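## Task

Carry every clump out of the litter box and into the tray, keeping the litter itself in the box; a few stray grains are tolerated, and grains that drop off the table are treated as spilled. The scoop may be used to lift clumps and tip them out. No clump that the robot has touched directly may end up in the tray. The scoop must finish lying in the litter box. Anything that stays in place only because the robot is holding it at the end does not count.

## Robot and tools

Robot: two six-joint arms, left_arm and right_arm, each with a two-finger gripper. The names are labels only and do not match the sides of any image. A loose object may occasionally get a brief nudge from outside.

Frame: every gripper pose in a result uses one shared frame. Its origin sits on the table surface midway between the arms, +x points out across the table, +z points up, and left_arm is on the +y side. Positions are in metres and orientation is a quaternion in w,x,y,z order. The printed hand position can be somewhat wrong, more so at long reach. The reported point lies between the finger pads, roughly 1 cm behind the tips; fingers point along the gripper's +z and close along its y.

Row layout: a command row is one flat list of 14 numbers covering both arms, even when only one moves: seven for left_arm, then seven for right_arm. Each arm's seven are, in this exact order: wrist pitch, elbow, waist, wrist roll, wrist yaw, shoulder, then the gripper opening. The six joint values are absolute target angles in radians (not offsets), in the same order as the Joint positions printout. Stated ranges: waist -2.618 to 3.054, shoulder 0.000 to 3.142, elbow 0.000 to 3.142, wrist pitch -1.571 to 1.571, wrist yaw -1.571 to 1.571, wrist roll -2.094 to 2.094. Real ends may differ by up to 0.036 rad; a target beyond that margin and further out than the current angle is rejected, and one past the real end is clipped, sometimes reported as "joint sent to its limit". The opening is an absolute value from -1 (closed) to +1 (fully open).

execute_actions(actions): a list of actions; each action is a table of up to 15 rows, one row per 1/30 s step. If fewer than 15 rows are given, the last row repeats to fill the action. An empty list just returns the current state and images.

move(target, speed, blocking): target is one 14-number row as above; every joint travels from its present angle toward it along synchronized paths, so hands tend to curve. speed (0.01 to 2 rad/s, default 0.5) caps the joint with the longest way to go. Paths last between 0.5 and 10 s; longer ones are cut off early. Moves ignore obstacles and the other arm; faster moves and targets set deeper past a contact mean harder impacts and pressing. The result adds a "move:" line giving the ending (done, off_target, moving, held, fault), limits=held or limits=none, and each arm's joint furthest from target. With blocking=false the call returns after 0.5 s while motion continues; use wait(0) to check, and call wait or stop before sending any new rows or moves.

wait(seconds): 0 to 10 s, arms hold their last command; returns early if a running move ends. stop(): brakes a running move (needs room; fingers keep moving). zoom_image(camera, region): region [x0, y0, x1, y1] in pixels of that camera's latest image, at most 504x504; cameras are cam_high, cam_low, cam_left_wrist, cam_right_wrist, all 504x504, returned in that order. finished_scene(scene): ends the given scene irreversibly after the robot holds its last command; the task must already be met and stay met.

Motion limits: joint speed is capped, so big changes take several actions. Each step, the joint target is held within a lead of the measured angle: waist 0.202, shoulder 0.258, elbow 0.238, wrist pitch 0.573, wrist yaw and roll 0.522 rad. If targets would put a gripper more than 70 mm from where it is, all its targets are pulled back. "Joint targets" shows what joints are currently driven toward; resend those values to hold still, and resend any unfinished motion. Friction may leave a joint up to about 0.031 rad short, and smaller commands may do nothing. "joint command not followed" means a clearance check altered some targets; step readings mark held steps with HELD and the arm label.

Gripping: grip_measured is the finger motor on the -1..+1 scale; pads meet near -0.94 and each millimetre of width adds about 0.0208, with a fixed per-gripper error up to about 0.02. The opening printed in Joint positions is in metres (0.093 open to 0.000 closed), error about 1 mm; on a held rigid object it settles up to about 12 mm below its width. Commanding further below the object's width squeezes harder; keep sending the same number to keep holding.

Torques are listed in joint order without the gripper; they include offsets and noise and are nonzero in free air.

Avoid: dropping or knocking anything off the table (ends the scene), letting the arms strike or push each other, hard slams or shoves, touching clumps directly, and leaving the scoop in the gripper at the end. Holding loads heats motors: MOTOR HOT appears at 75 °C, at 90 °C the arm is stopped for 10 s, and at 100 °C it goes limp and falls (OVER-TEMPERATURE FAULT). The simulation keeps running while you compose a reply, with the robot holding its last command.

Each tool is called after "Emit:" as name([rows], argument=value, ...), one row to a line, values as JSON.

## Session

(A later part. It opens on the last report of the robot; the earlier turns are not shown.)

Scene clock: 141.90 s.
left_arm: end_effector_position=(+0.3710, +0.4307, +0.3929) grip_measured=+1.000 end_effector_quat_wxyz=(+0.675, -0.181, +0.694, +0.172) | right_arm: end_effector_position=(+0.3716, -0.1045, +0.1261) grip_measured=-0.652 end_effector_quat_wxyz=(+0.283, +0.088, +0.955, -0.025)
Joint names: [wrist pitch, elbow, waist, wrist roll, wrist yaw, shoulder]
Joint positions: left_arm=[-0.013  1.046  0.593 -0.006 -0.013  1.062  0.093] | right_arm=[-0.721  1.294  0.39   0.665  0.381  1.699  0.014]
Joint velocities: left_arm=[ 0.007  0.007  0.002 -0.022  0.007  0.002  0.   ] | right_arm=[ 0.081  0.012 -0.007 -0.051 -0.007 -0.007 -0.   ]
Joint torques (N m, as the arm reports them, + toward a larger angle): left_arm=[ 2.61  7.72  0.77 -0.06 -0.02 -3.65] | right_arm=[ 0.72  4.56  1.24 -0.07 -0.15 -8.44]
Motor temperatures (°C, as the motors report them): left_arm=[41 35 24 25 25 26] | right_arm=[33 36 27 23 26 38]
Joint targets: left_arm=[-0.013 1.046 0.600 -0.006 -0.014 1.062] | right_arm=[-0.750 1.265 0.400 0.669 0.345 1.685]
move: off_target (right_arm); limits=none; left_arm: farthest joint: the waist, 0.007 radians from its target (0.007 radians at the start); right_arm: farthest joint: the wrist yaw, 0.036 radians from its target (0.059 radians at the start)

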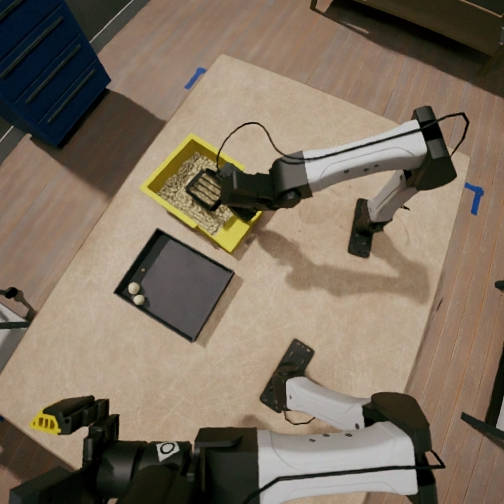

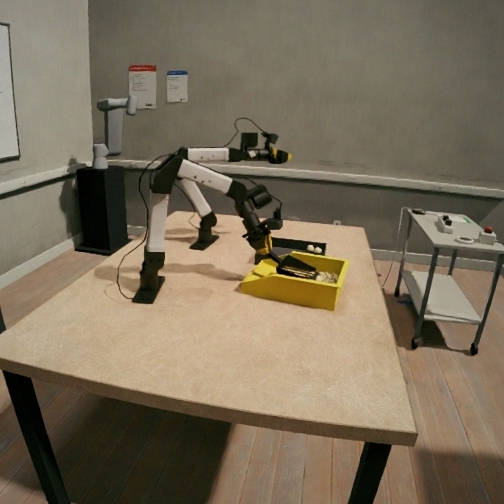

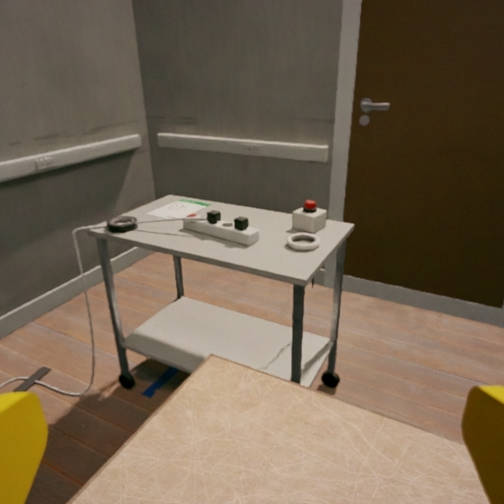

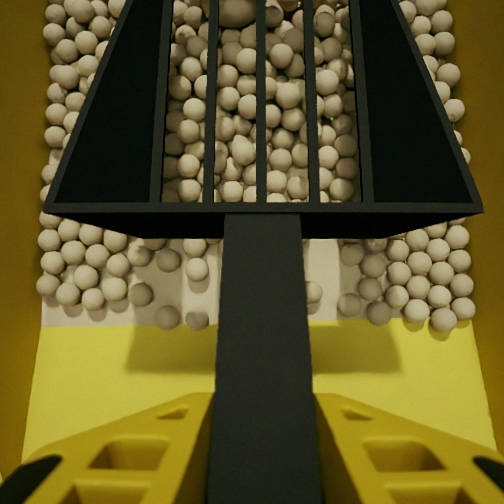

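Emit:
move(target=[-0.013,1.046,0.6,-0.006,-0.014,1.062,1, -1.25,1.32,0.746,1.047,0.30,1.43,-0.85], speed=0.4)

Emit:
move(target=[-0.013,1.046,0.6,-0.006,-0.014,1.062,1, -1.095,1.15,0.746,1.047,0.31,1.445,-0.85], speed=0.2)

Emit:
move(target=[-0.013,1.046,0.6,-0.006,-0.014,1.062,1, -0.915,1.055,0.69,0.973,0.38,1.487,-0.85], speed=0.12)

Emit:
move(target=[-0.013,1.046,0.6,-0.006,-0.014,1.062,1, -0.77,0.995,0.65,0.913,0.445,1.503,-0.85], speed=0.12)

Emit:
zoom_image(camera="cam_high", region=[130, 120, 300, 290])

Scene clock: 146.43 s.
left_arm: end_effector_position=(+0.3710, +0.4307, +0.3929) grip_measured=+1.000 end_effector_quat_wxyz=(+0.675, -0.181, +0.694, +0.172) | right_arm: end_effector_position=(+0.2090, -0.0756, +0.1647) grip_measured=-0.652 end_effector_quat_wxyz=(+0.170, +0.073, +0.983, -0.013)
Joint names: [wrist pitch, elbow, waist, wrist roll, wrist yaw, shoulder]
Joint positions: left_arm=[-0.013  1.046  0.593 -0.006 -0.013  1.062  0.093] | right_arm=[-1.242  1.294  0.739  1.039  0.299  1.452  0.014]
Joint velocities: left_arm=[-0.037 -0.002  0.022 -0.037  0.037 -0.017  0.   ] | right_arm=[-0.007 -0.012 -0.002 -0.007 -0.037 -0.027  0.   ]
Joint torques (N m, as the arm reports them, + toward a larger angle): left_arm=[ 2.61  7.66  0.6  -0.08 -0.03 -3.62] | right_arm=[ 0.44  8.38  0.91 -0.01  0.15 -6.7 ]
Motor temperatures (°C, as the motors report them): left_arm=[42 36 24 25 25 26] | right_arm=[32 36 27 23 26 39]
Joint targets: left_arm=[-0.013 1.046 0.600 -0.006 -0.014 1.062] | right_arm=[-1.250 1.320 0.746 1.047 0.300 1.430]
move: off_target (right_arm); limits=none; left_arm: farthest joint: the waist, 0.007 radians from its target (0.007 radians at the start); right_arm: farthest joint: the elbow, 0.026 radians from its target (0.026 radians at the start)

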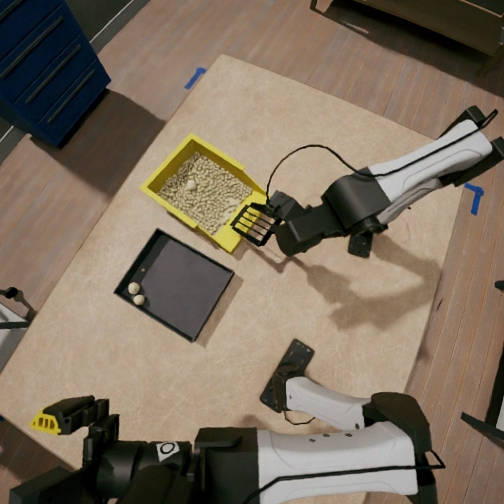

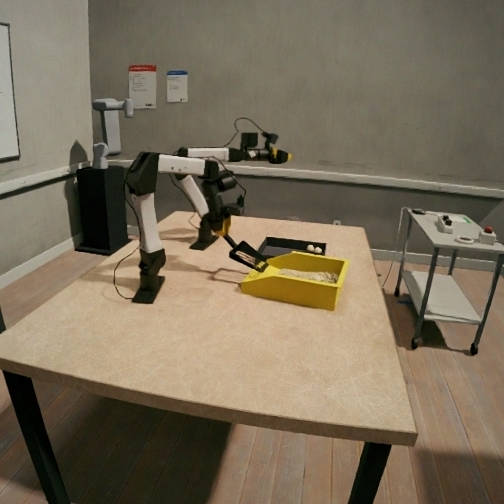

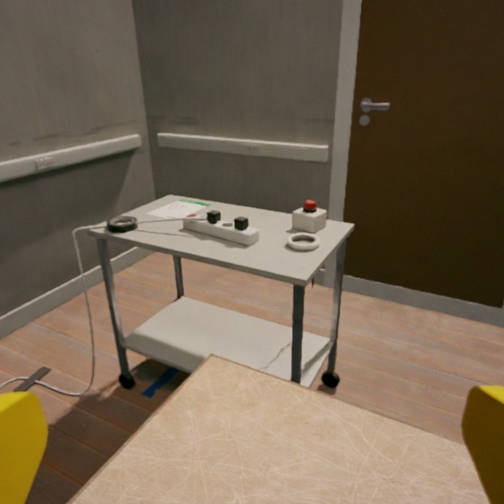

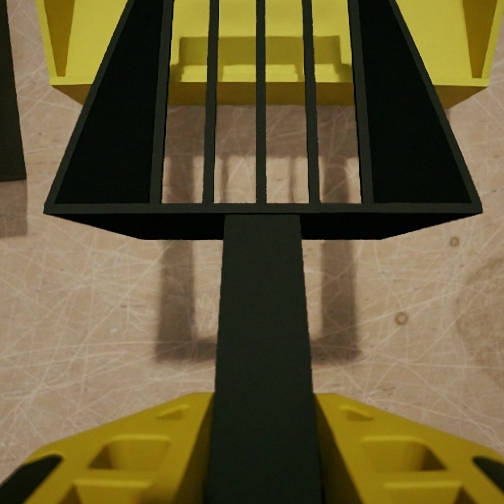

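Scene clock: 147.67 s.
left_arm: end_effector_position=(+0.3710, +0.4307, +0.3929) grip_measured=+1.000 end_effector_quat_wxyz=(+0.675, -0.181, +0.694, +0.172) | right_arm: end_effector_position=(+0.2113, -0.0763, +0.1340) grip_measured=-0.652 end_effector_quat_wxyz=(+0.177, +0.075, +0.981, -0.016)
Joint names: [wrist pitch, elbow, waist, wrist roll, wrist yaw, shoulder]
Joint positions: left_arm=[-0.013  1.046  0.593 -0.006 -0.013  1.062  0.093] | right_arm=[-1.115  1.169  0.739  1.043  0.313  1.452  0.014]
Joint velocities: left_arm=[-0.037 -0.002  0.012 -0.037  0.066  0.007  0.   ] | right_arm=[-0.051  0.002  0.002 -0.037 -0.007  0.007 -0.001]
Joint torques (N m, as the arm reports them, + toward a larger angle): left_arm=[ 2.61  7.54  0.71 -0.1  -0.01 -3.65] | right_arm=[ 0.72  4.98  0.92 -0.04  0.11 -5.64]
Motor temperatures (°C, as the motors report them): left_arm=[42 36 24 25 25 26] | right_arm=[32 35 27 23 26 39]
Joint targets: left_arm=[-0.013 1.046 0.600 -0.006 -0.014 1.062] | right_arm=[-1.095 1.150 0.746 1.047 0.310 1.445]
move: done; limits=none; left_arm: farthest joint: the waist, 0.007 radians from its target (0.007 radians at the start); right_arm: farthest joint: the wrist pitch, 0.020 radians from its target (0.147 radians at the start)

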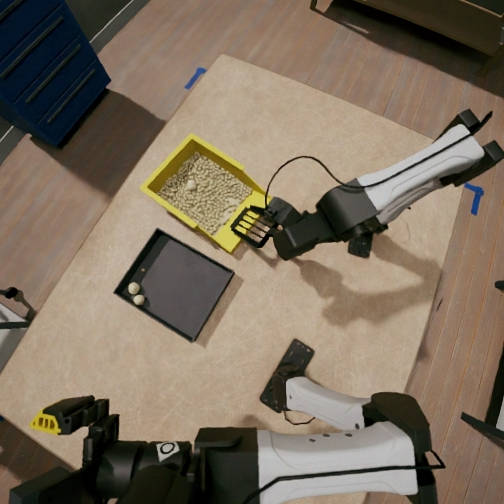

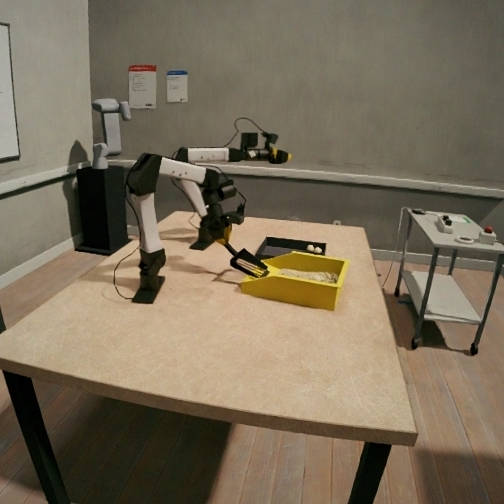

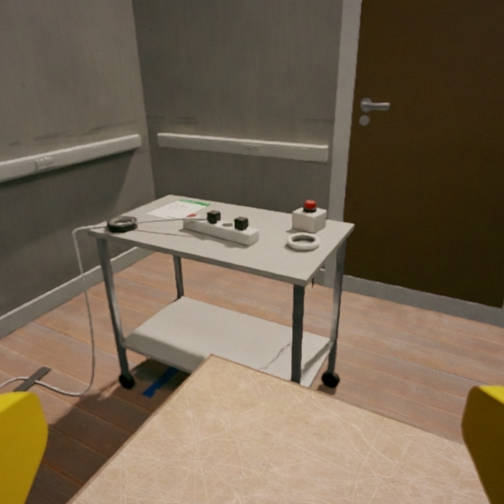

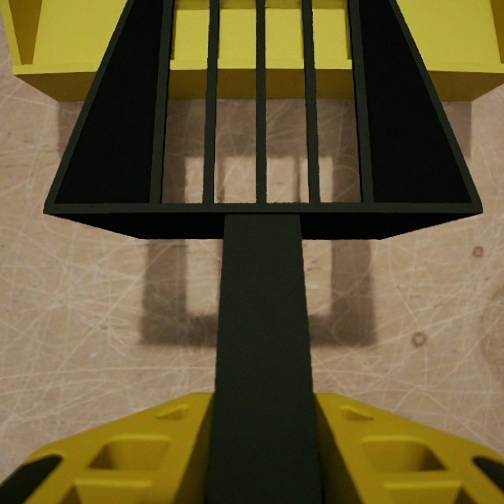

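Scene clock: 149.70 s.
left_arm: end_effector_position=(+0.3710, +0.4307, +0.3929) grip_measured=+1.000 end_effector_quat_wxyz=(+0.675, -0.181, +0.694, +0.172) | right_arm: end_effector_position=(+0.2390, -0.0794, +0.1156) grip_measured=-0.652 end_effector_quat_wxyz=(+0.226, +0.074, +0.971, -0.017)
Joint names: [wrist pitch, elbow, waist, wrist roll, wrist yaw, shoulder]
Joint positions: left_arm=[-0.013  1.046  0.593 -0.006 -0.013  1.062  0.093] | right_arm=[-0.933  1.076  0.699  0.98   0.387  1.466  0.014]
Joint velocities: left_arm=[-0.007  0.002 -0.002 -0.037 -0.051  0.007  0.   ] | right_arm=[-0.095 -0.002  0.007 -0.022 -0.037 -0.022 -0.   ]
Joint torques (N m, as the arm reports them, + toward a larger angle): left_arm=[ 2.6   7.58  0.57 -0.08 -0.03 -3.71] | right_arm=[ 0.81  4.91 -0.55 -0.19  0.12 -3.75]
Motor temperatures (°C, as the motors report them): left_arm=[42 36 24 25 25 26] | right_arm=[32 35 27 23 26 38]
Joint targets: left_arm=[-0.013 1.046 0.600 -0.006 -0.014 1.062] | right_arm=[-0.915 1.055 0.690 0.973 0.380 1.487]
move: off_target (right_arm); limits=none; left_arm: farthest joint: the waist, 0.007 radians from its target (0.007 radians at the start); right_arm: farthest joint: the shoulder, 0.021 radians from its target (0.035 radians at the start)

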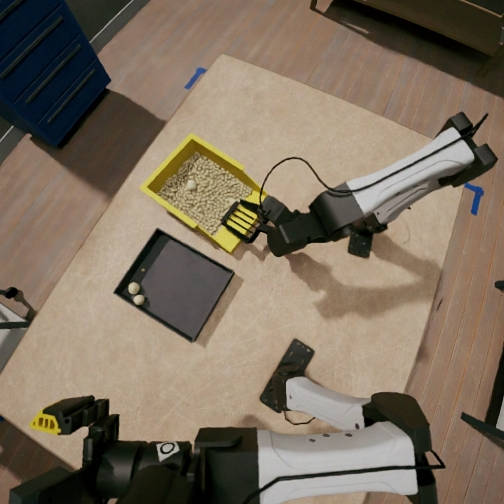

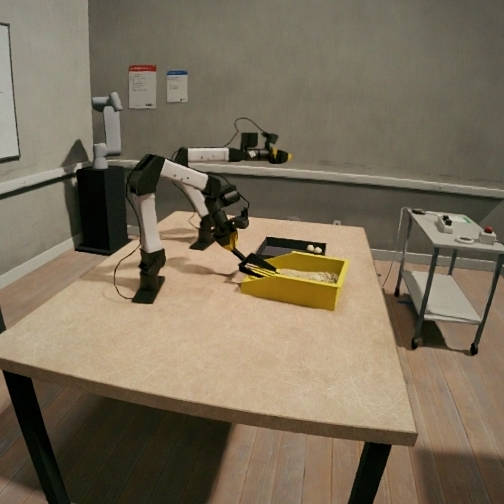

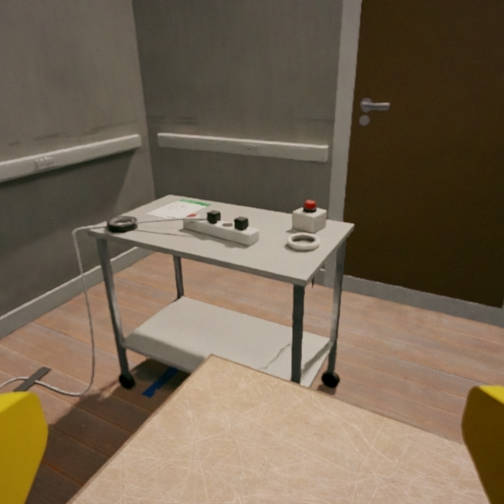

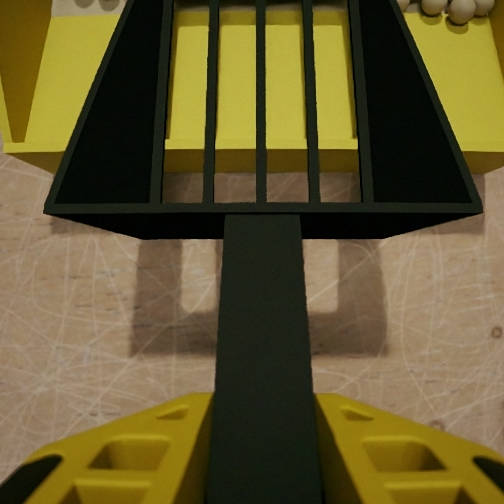

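Scene clock: 151.50 s.
left_arm: end_effector_position=(+0.3710, +0.4307, +0.3929) grip_measured=+1.000 end_effector_quat_wxyz=(+0.675, -0.181, +0.694, +0.172) | right_arm: end_effector_position=(+0.2623, -0.0844, +0.1056) grip_measured=-0.652 end_effector_quat_wxyz=(+0.266, +0.075, +0.961, -0.021)
Joint names: [wrist pitch, elbow, waist, wrist roll, wrist yaw, shoulder]
Joint positions: left_arm=[-0.013  1.046  0.593 -0.006 -0.013  1.062  0.093] | right_arm=[-0.791  1.016  0.659  0.92   0.445  1.481  0.014]
Joint velocities: left_arm=[ 0.022  0.007 -0.002  0.007  0.037  0.002  0.   ] | right_arm=[-0.037 -0.007  0.012 -0.037 -0.066 -0.007 -0.001]
Joint torques (N m, as the arm reports them, + toward a larger angle): left_arm=[ 2.64  7.54  0.81 -0.08 -0.02 -3.65] | right_arm=[ 0.95  4.91 -0.58 -0.15  0.18 -3.82]
Motor temperatures (°C, as the motors report them): left_arm=[42 36 24 25 25 26] | right_arm=[32 35 27 23 26 38]
Joint targets: left_arm=[-0.013 1.046 0.600 -0.006 -0.014 1.062] | right_arm=[-0.770 0.995 0.650 0.913 0.445 1.503]
move: off_target (right_arm); limits=none; left_arm: farthest joint: the waist, 0.007 radians from its target (0.007 radians at the start); right_arm: farthest joint: the shoulder, 0.022 radians from its target (0.037 radians at the start)

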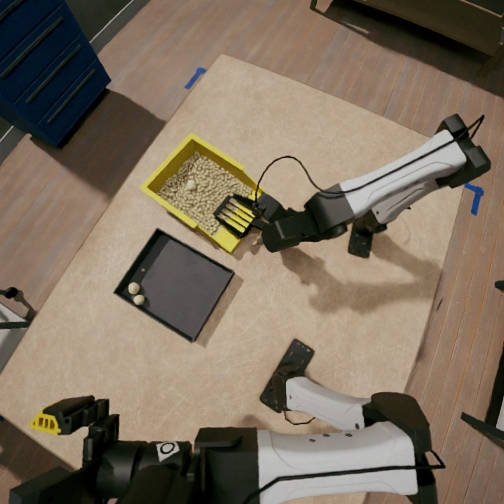

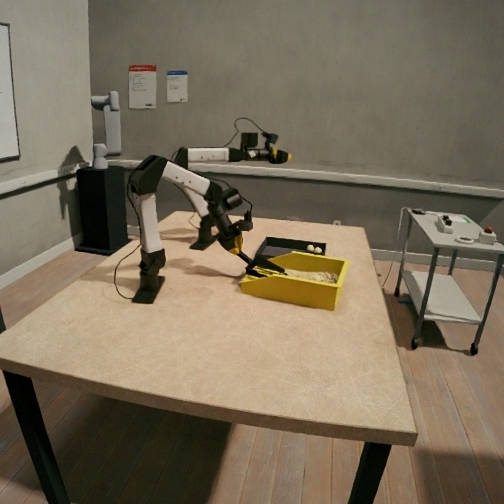

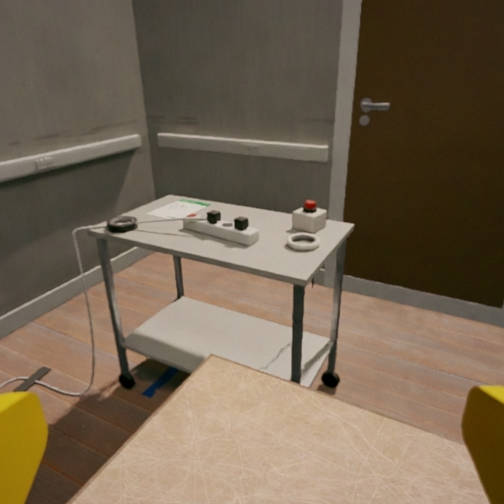

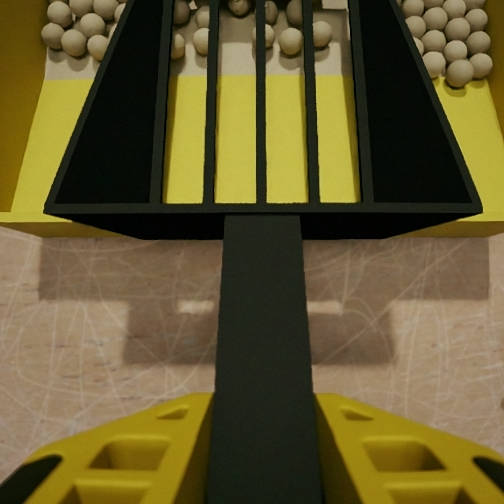

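Region (130, 120, 300, 290) of cam_high's 504x504 image, scaled by 2.965, with more detail than that image has.

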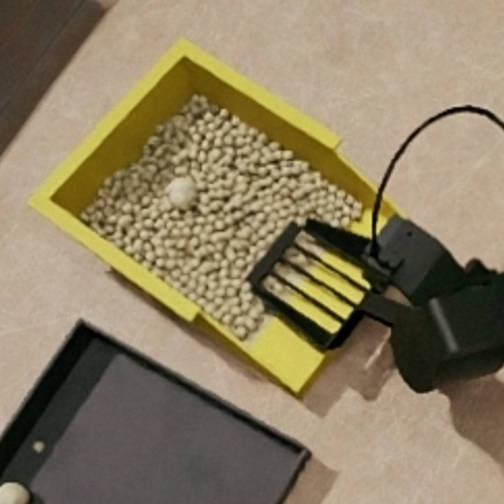

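Emit:
move(target=[-0.013,1.046,0.6,-0.006,-0.014,1.062,1,-1.25,1.32,0.746,1.047,0.30,1.43,-0.85], speed=0.4)

Emit:
move(target=[-0.013,1.046,0.6,-0.006,-0.014,1.062,1,-1.095,1.15,0.746,1.047,0.31,1.445,-0.85], speed=0.2)

Scene clock: 157.63 s.
left_arm: end_effector_position=(+0.3710, +0.4307, +0.3929) grip_measured=+1.000 end_effector_quat_wxyz=(+0.675, -0.181, +0.694, +0.172) | right_arm: end_effector_position=(+0.2092, -0.0759, +0.1645) grip_measured=-0.652 end_effector_quat_wxyz=(+0.170, +0.073, +0.983, -0.014)
Joint names: [wrist pitch, elbow, waist, wrist roll, wrist yaw, shoulder]
Joint positions: left_arm=[-0.013  1.046  0.593 -0.006 -0.013  1.062  0.093] | right_arm=[-1.242  1.294  0.738  1.039  0.299  1.453  0.014]
Joint velocities: left_arm=[ 0.007 -0.002 -0.007  0.081  0.066 -0.002  0.   ] | right_arm=[-0.007 -0.022 -0.027 -0.051 -0.022  0.007  0.   ]
Joint torques (N m, as the arm reports them, + toward a larger angle): left_arm=[ 2.62  7.78  0.68 -0.12  0.01 -3.54] | right_arm=[ 0.45  8.38  1.02  0.03  0.12 -6.75]
Motor temperatures (°C, as the motors report them): left_arm=[42 36 24 25 25 26] | right_arm=[31 35 27 23 26 37]
Joint targets: left_arm=[-0.013 1.046 0.600 -0.006 -0.014 1.062] | right_arm=[-1.250 1.320 0.746 1.047 0.300 1.430]
move: off_target (right_arm); limits=none; left_arm: farthest joint: the waist, 0.007 radians from its target (0.007 radians at the start); right_arm: farthest joint: the elbow, 0.026 radians from its target (0.304 radians at the start)

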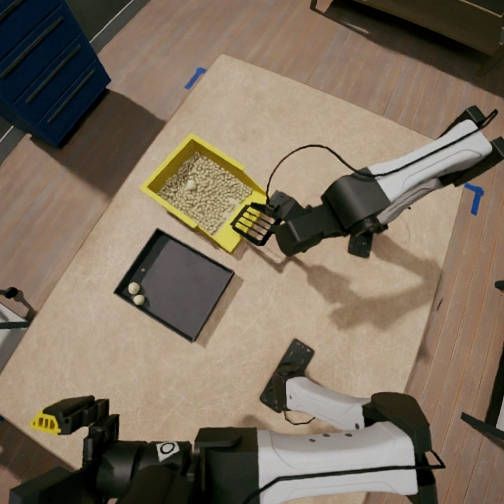

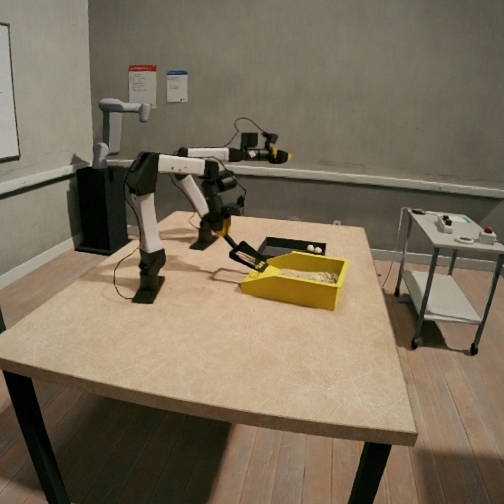

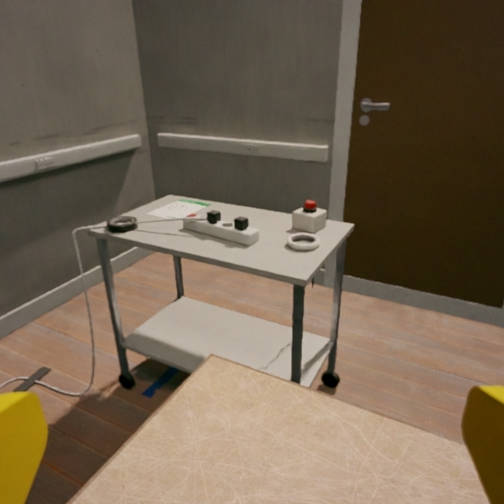

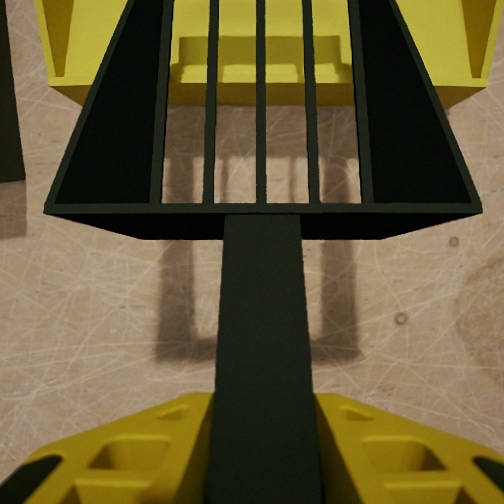

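Scene clock: 158.87 s.
left_arm: end_effector_position=(+0.3710, +0.4307, +0.3929) grip_measured=+1.000 end_effector_quat_wxyz=(+0.675, -0.181, +0.694, +0.172) | right_arm: end_effector_position=(+0.2116, -0.0765, +0.1339) grip_measured=-0.652 end_effector_quat_wxyz=(+0.177, +0.076, +0.981, -0.016)
Joint names: [wrist pitch, elbow, waist, wrist roll, wrist yaw, shoulder]
Joint positions: left_arm=[-0.013  1.046  0.593 -0.006 -0.013  1.062  0.093] | right_arm=[-1.115  1.169  0.738  1.043  0.314  1.453  0.014]
Joint velocities: left_arm=[ 0.066 -0.012  0.007  0.007  0.022 -0.012  0.   ] | right_arm=[-0.022  0.007 -0.007 -0.066  0.007 -0.002  0.   ]
Joint torques (N m, as the arm reports them, + toward a larger angle): left_arm=[ 2.6   7.67  0.66 -0.11 -0.04 -3.69] | right_arm=[ 0.71  4.96  1.02 -0.04  0.12 -5.69]
Motor temperatures (°C, as the motors report them): left_arm=[42 36 24 25 25 26] | right_arm=[31 35 27 23 26 37]
Joint targets: left_arm=[-0.013 1.046 0.600 -0.006 -0.014 1.062] | right_arm=[-1.095 1.150 0.746 1.047 0.310 1.445]
move: done; limits=none; left_arm: farthest joint: the waist, 0.007 radians from its target (0.007 radians at the start); right_arm: farthest joint: the wrist pitch, 0.020 radians from its target (0.147 radians at the start)

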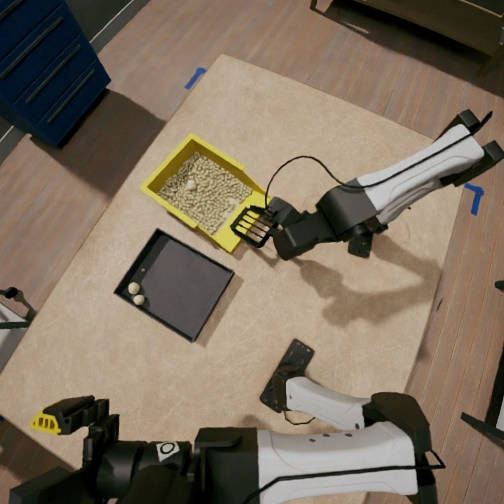

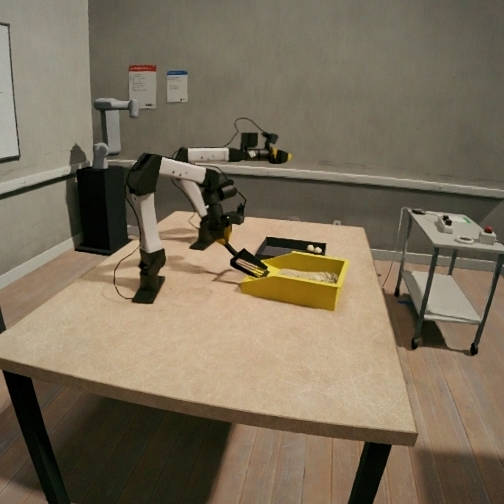

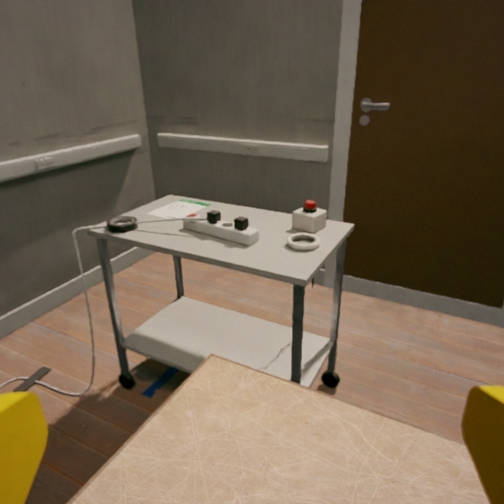

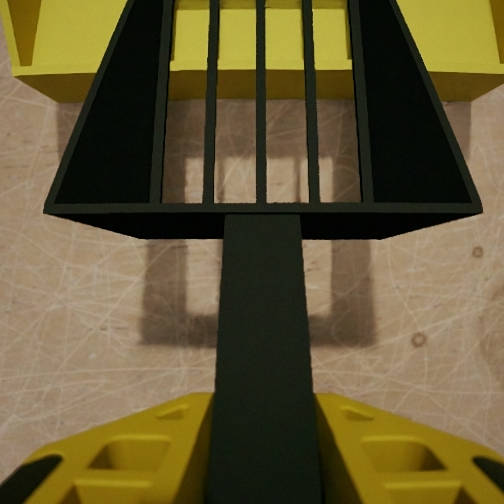

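Emit:
move(target=[-0.013,1.046,0.6,-0.006,-0.014,1.062,1,-1.02,1.23,0.604,0.901,0.275,1.538,-0.85], speed=0.1)

Emit:
move(target=[-0.013,1.046,0.6,-0.006,-0.014,1.062,1,-0.724,1.05,0.563,0.82,0.41,1.56,-0.85], speed=0.15)

Emit:
zoom_image(camera="cam_high", region=[130,120,300,290])

Scene clock: 163.50 s.
left_arm: end_effector_position=(+0.3710, +0.4307, +0.3929) grip_measured=+1.000 end_effector_quat_wxyz=(+0.675, -0.181, +0.694, +0.172) | right_arm: end_effector_position=(+0.2481, -0.0823, +0.1255) grip_measured=-0.652 end_effector_quat_wxyz=(+0.170, +0.073, +0.983, -0.015)
Joint names: [wrist pitch, elbow, waist, wrist roll, wrist yaw, shoulder]
Joint positions: left_arm=[-0.013  1.046  0.593 -0.006 -0.013  1.062  0.093] | right_arm=[-1.044  1.201  0.612  0.909  0.277  1.523  0.014]
Joint velocities: left_arm=[-0.037 -0.002 -0.007  0.022 -0.066 -0.002  0.   ] | right_arm=[ 0.007  0.027 -0.002 -0.095 -0.007 -0.002 -0.001]
Joint torques (N m, as the arm reports them, + toward a larger angle): left_arm=[ 2.6   7.67  0.61 -0.14  0.02 -3.65] | right_arm=[ 0.78  8.69 -0.4  -0.14  0.11 -4.65]
Motor temperatures (°C, as the motors report them): left_arm=[42 36 24 25 25 26] | right_arm=[31 35 27 23 26 36]
Joint targets: left_arm=[-0.013 1.046 0.600 -0.006 -0.014 1.062] | right_arm=[-1.020 1.230 0.604 0.901 0.275 1.538]
move: off_target (right_arm); limits=none; left_arm: farthest joint: the waist, 0.007 radians from its target (0.007 radians at the start); right_arm: farthest joint: the elbow, 0.029 radians from its target (0.061 radians at the start)

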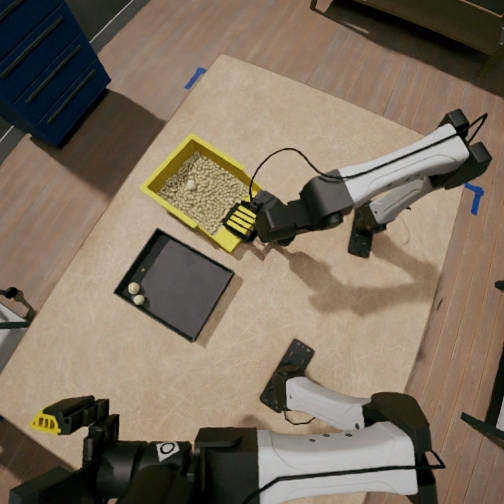

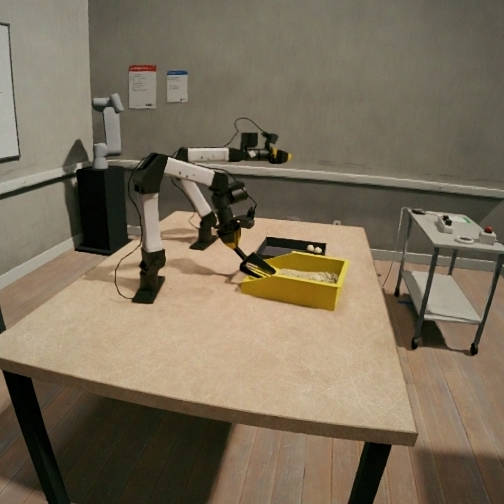

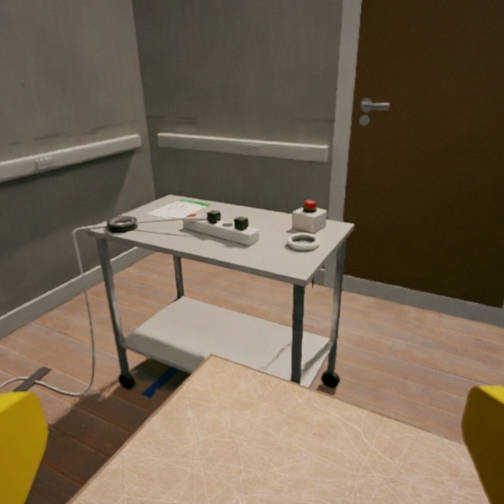

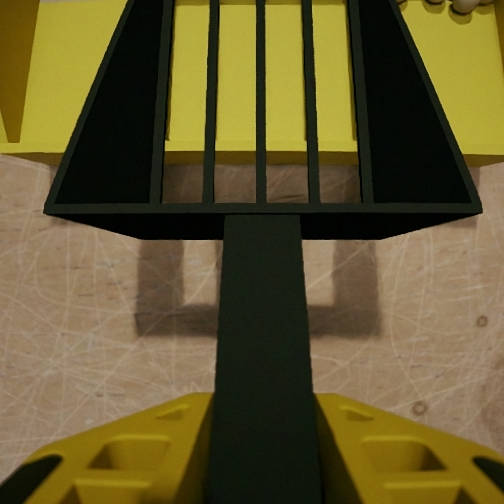

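Scene clock: 166.03 s.
left_arm: end_effector_position=(+0.3710, +0.4307, +0.3929) grip_measured=+1.000 end_effector_quat_wxyz=(+0.675, -0.181, +0.694, +0.172) | right_arm: end_effector_position=(+0.2854, -0.0869, +0.0994) grip_measured=-0.652 end_effector_quat_wxyz=(+0.247, +0.068, +0.967, -0.018)
Joint names: [wrist pitch, elbow, waist, wrist roll, wrist yaw, shoulder]
Joint positions: left_arm=[-0.013  1.046  0.593 -0.006 -0.013  1.062  0.093] | right_arm=[-0.761  1.064  0.573  0.828  0.383  1.546  0.014]
Joint velocities: left_arm=[-0.037  0.017  0.017  0.007 -0.007  0.002  0.   ] | right_arm=[ 0.007  0.017  0.012 -0.037  0.022 -0.007 -0.   ]
Joint torques (N m, as the arm reports them, + toward a larger angle): left_arm=[ 2.63  7.5   0.67 -0.08 -0.01 -3.6 ] | right_arm=[ 1.12  5.43 -0.63 -0.14  0.4  -4.93]
Motor temperatures (°C, as the motors report them): left_arm=[43 36 24 25 25 26] | right_arm=[31 35 27 23 26 36]
Joint targets: left_arm=[-0.013 1.046 0.600 -0.006 -0.014 1.062] | right_arm=[-0.724 1.050 0.563 0.820 0.410 1.560]
move: off_target (right_arm); limits=none; left_arm: farthest joint: the waist, 0.007 radians from its target (0.007 radians at the start); right_arm: farthest joint: the wrist pitch, 0.037 radians from its target (0.320 radians at the start)

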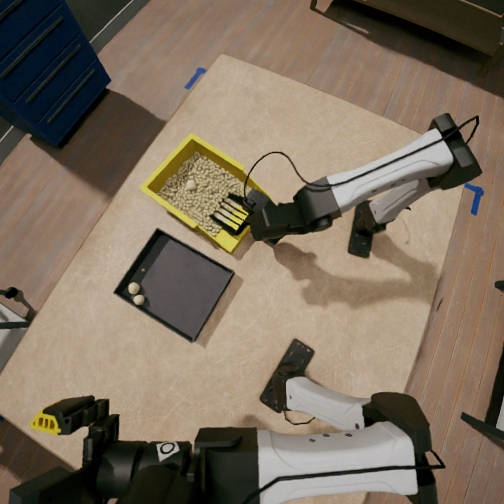

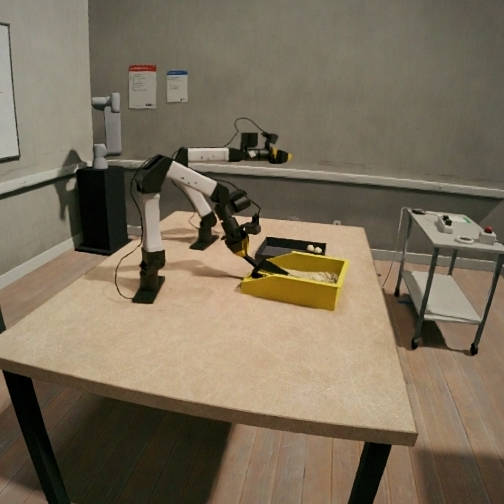

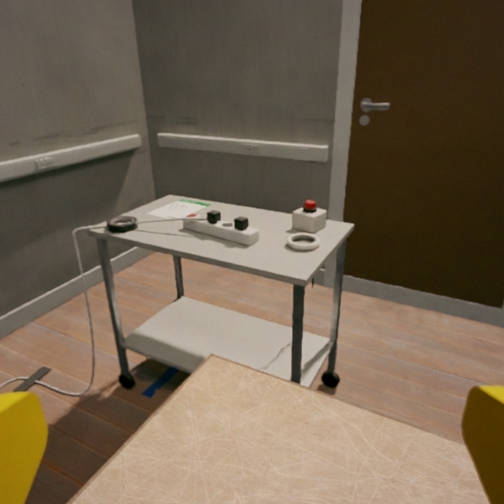

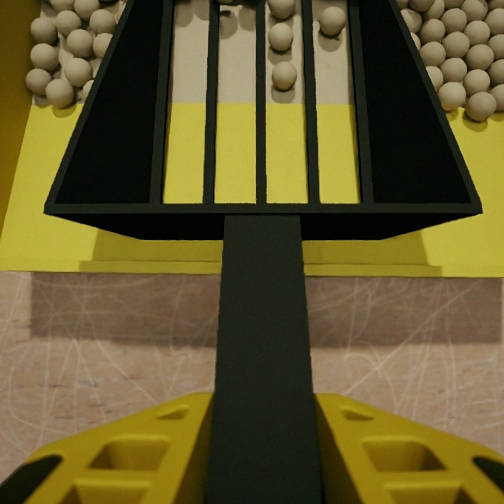

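Region (130, 120, 300, 290) of cam_high's 504x504 image, scaled by 2.965, with more detail than that image has.

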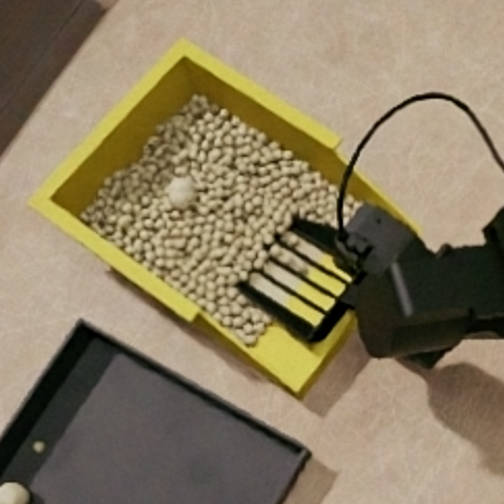

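Under the grains now.

Emit:
move(target=[-0.013,1.046,0.6,-0.006,-0.014,1.062,1,-0.44,1.04,0.462,0.681,0.47,1.672,-0.85], speed=0.12)

Emit:
move(target=[-0.013,1.046,0.6,-0.006,-0.014,1.062,1,-0.40,1.185,0.365,0.585,0.41,1.78,-0.85], speed=0.07)

Emit:
zoom_image(camera="cam_high", region=[130,120,300,290])

Scene clock: 181.53 s.
left_arm: end_effector_position=(+0.3710, +0.4307, +0.3929) grip_measured=+1.000 end_effector_quat_wxyz=(+0.675, -0.181, +0.694, +0.172) | right_arm: end_effector_position=(+0.3484, -0.0930, +0.0876) grip_measured=-0.652 end_effector_quat_wxyz=(+0.317, +0.071, +0.946, -0.022)
Joint names: [wrist pitch, elbow, waist, wrist roll, wrist yaw, shoulder]
Joint positions: left_arm=[-0.013  1.046  0.593 -0.006 -0.013  1.062  0.093] | right_arm=[-0.483  1.053  0.472  0.688  0.443  1.654  0.014]
Joint velocities: left_arm=[-0.022 -0.007  0.017 -0.007  0.081  0.002  0.   ] | right_arm=[ 0.022 -0.007 -0.007 -0.081  0.007  0.007 -0.001]
Joint torques (N m, as the arm reports them, + toward a larger angle): left_arm=[ 2.63  7.75  0.56 -0.09 -0.01 -3.75] | right_arm=[ 1.43  5.61 -0.71 -0.14  0.4  -5.62]
Motor temperatures (°C, as the motors report them): left_arm=[43 37 24 25 25 26] | right_arm=[32 35 27 23 26 35]
Joint targets: left_arm=[-0.013 1.046 0.600 -0.006 -0.014 1.062] | right_arm=[-0.440 1.040 0.462 0.681 0.470 1.672]
move: off_target (right_arm); limits=none; left_arm: farthest joint: the waist, 0.007 radians from its target (0.007 radians at the start); right_arm: farthest joint: the wrist pitch, 0.043 radians from its target (0.321 radians at the start)

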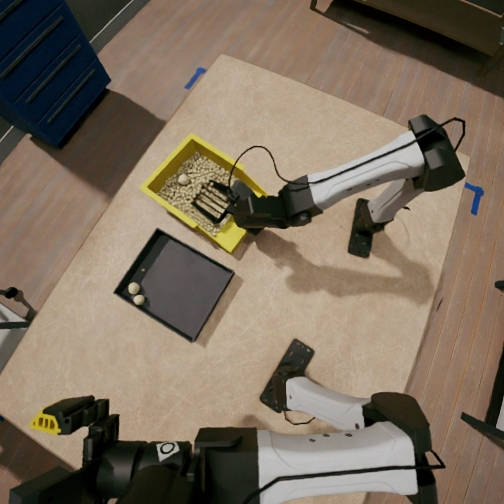

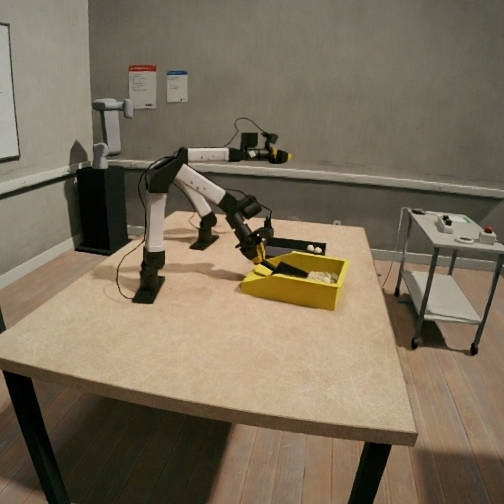

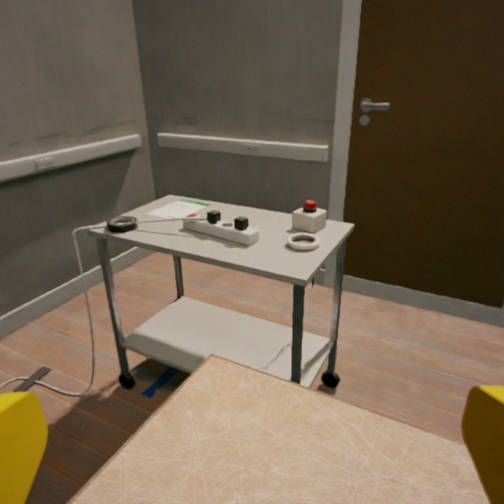

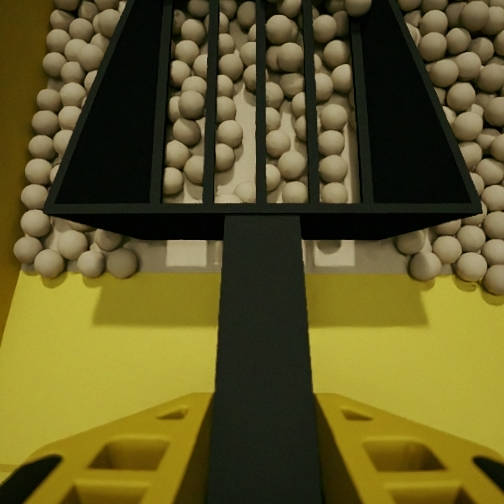

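Scene clock: 183.77 s.
left_arm: end_effector_position=(+0.3710, +0.4307, +0.3929) grip_measured=+1.000 end_effector_quat_wxyz=(+0.675, -0.181, +0.694, +0.172) | right_arm: end_effector_position=(+0.3922, -0.1008, +0.0847) grip_measured=-0.652 end_effector_quat_wxyz=(+0.319, +0.068, +0.945, -0.022)
Joint names: [wrist pitch, elbow, waist, wrist roll, wrist yaw, shoulder]
Joint positions: left_arm=[-0.013  1.046  0.593 -0.006 -0.013  1.062  0.093] | right_arm=[-0.436  1.158  0.378  0.59   0.399  1.763  0.014]
Joint velocities: left_arm=[-0.022  0.002  0.002  0.022  0.007 -0.007  0.   ] | right_arm=[-0.007  0.007  0.002  0.022 -0.007 -0.017 -0.001]
Joint torques (N m, as the arm reports them, + toward a larger angle): left_arm=[ 2.61  7.78  0.65 -0.08  0.   -3.69] | right_arm=[ 1.43  8.77 -0.87 -0.15  0.24 -6.57]
Motor temperatures (°C, as the motors report them): left_arm=[43 37 24 25 25 26] | right_arm=[32 35 27 23 26 35]
Joint targets: left_arm=[-0.013 1.046 0.600 -0.006 -0.014 1.062] | right_arm=[-0.400 1.185 0.365 0.585 0.410 1.780]
move: off_target (right_arm); limits=none; left_arm: farthest joint: the waist, 0.007 radians from its target (0.007 radians at the start); right_arm: farthest joint: the wrist pitch, 0.036 radians from its target (0.083 radians at the start)

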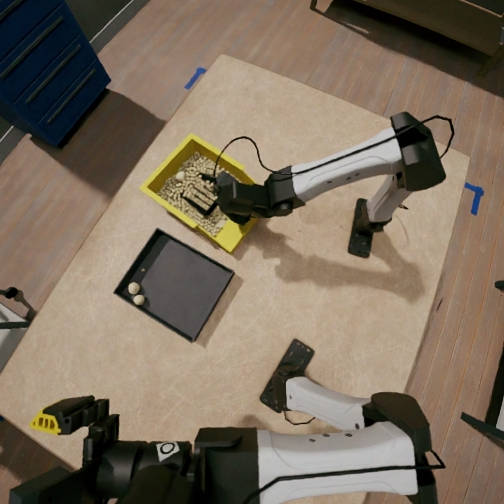

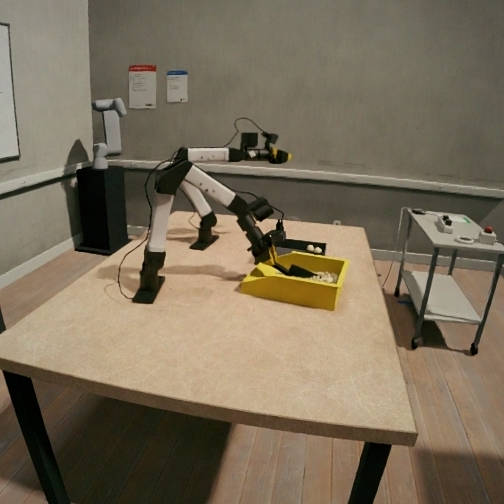

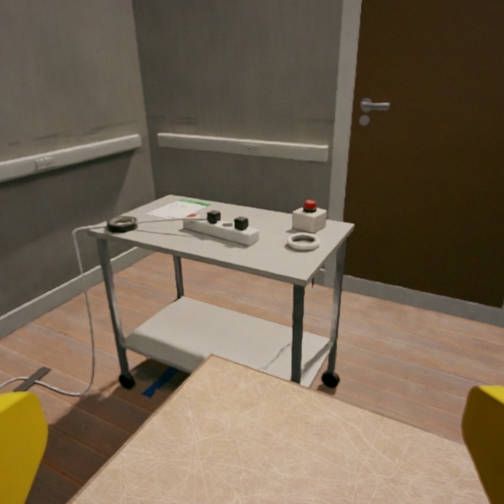

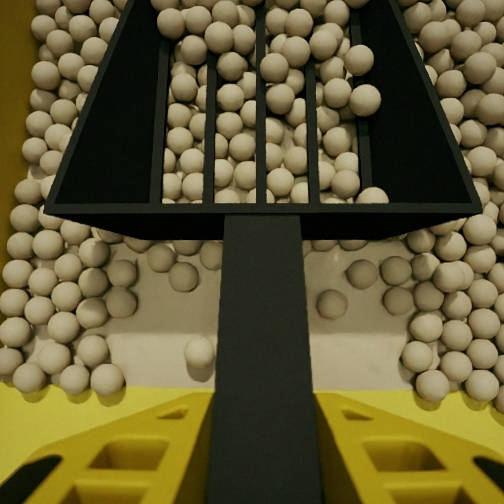

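Region (130, 120, 300, 290) of cam_high's 504x504 image, scaled by 2.965, with more detail than that image has.

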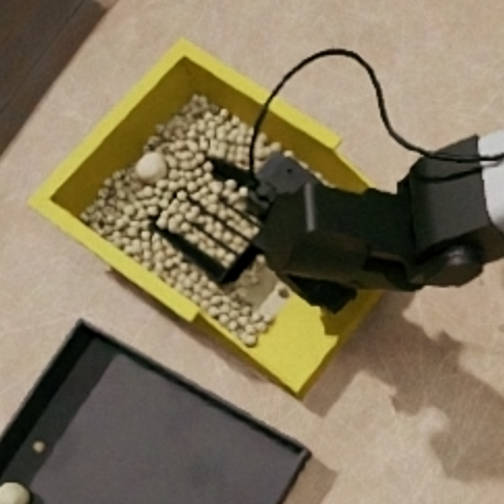

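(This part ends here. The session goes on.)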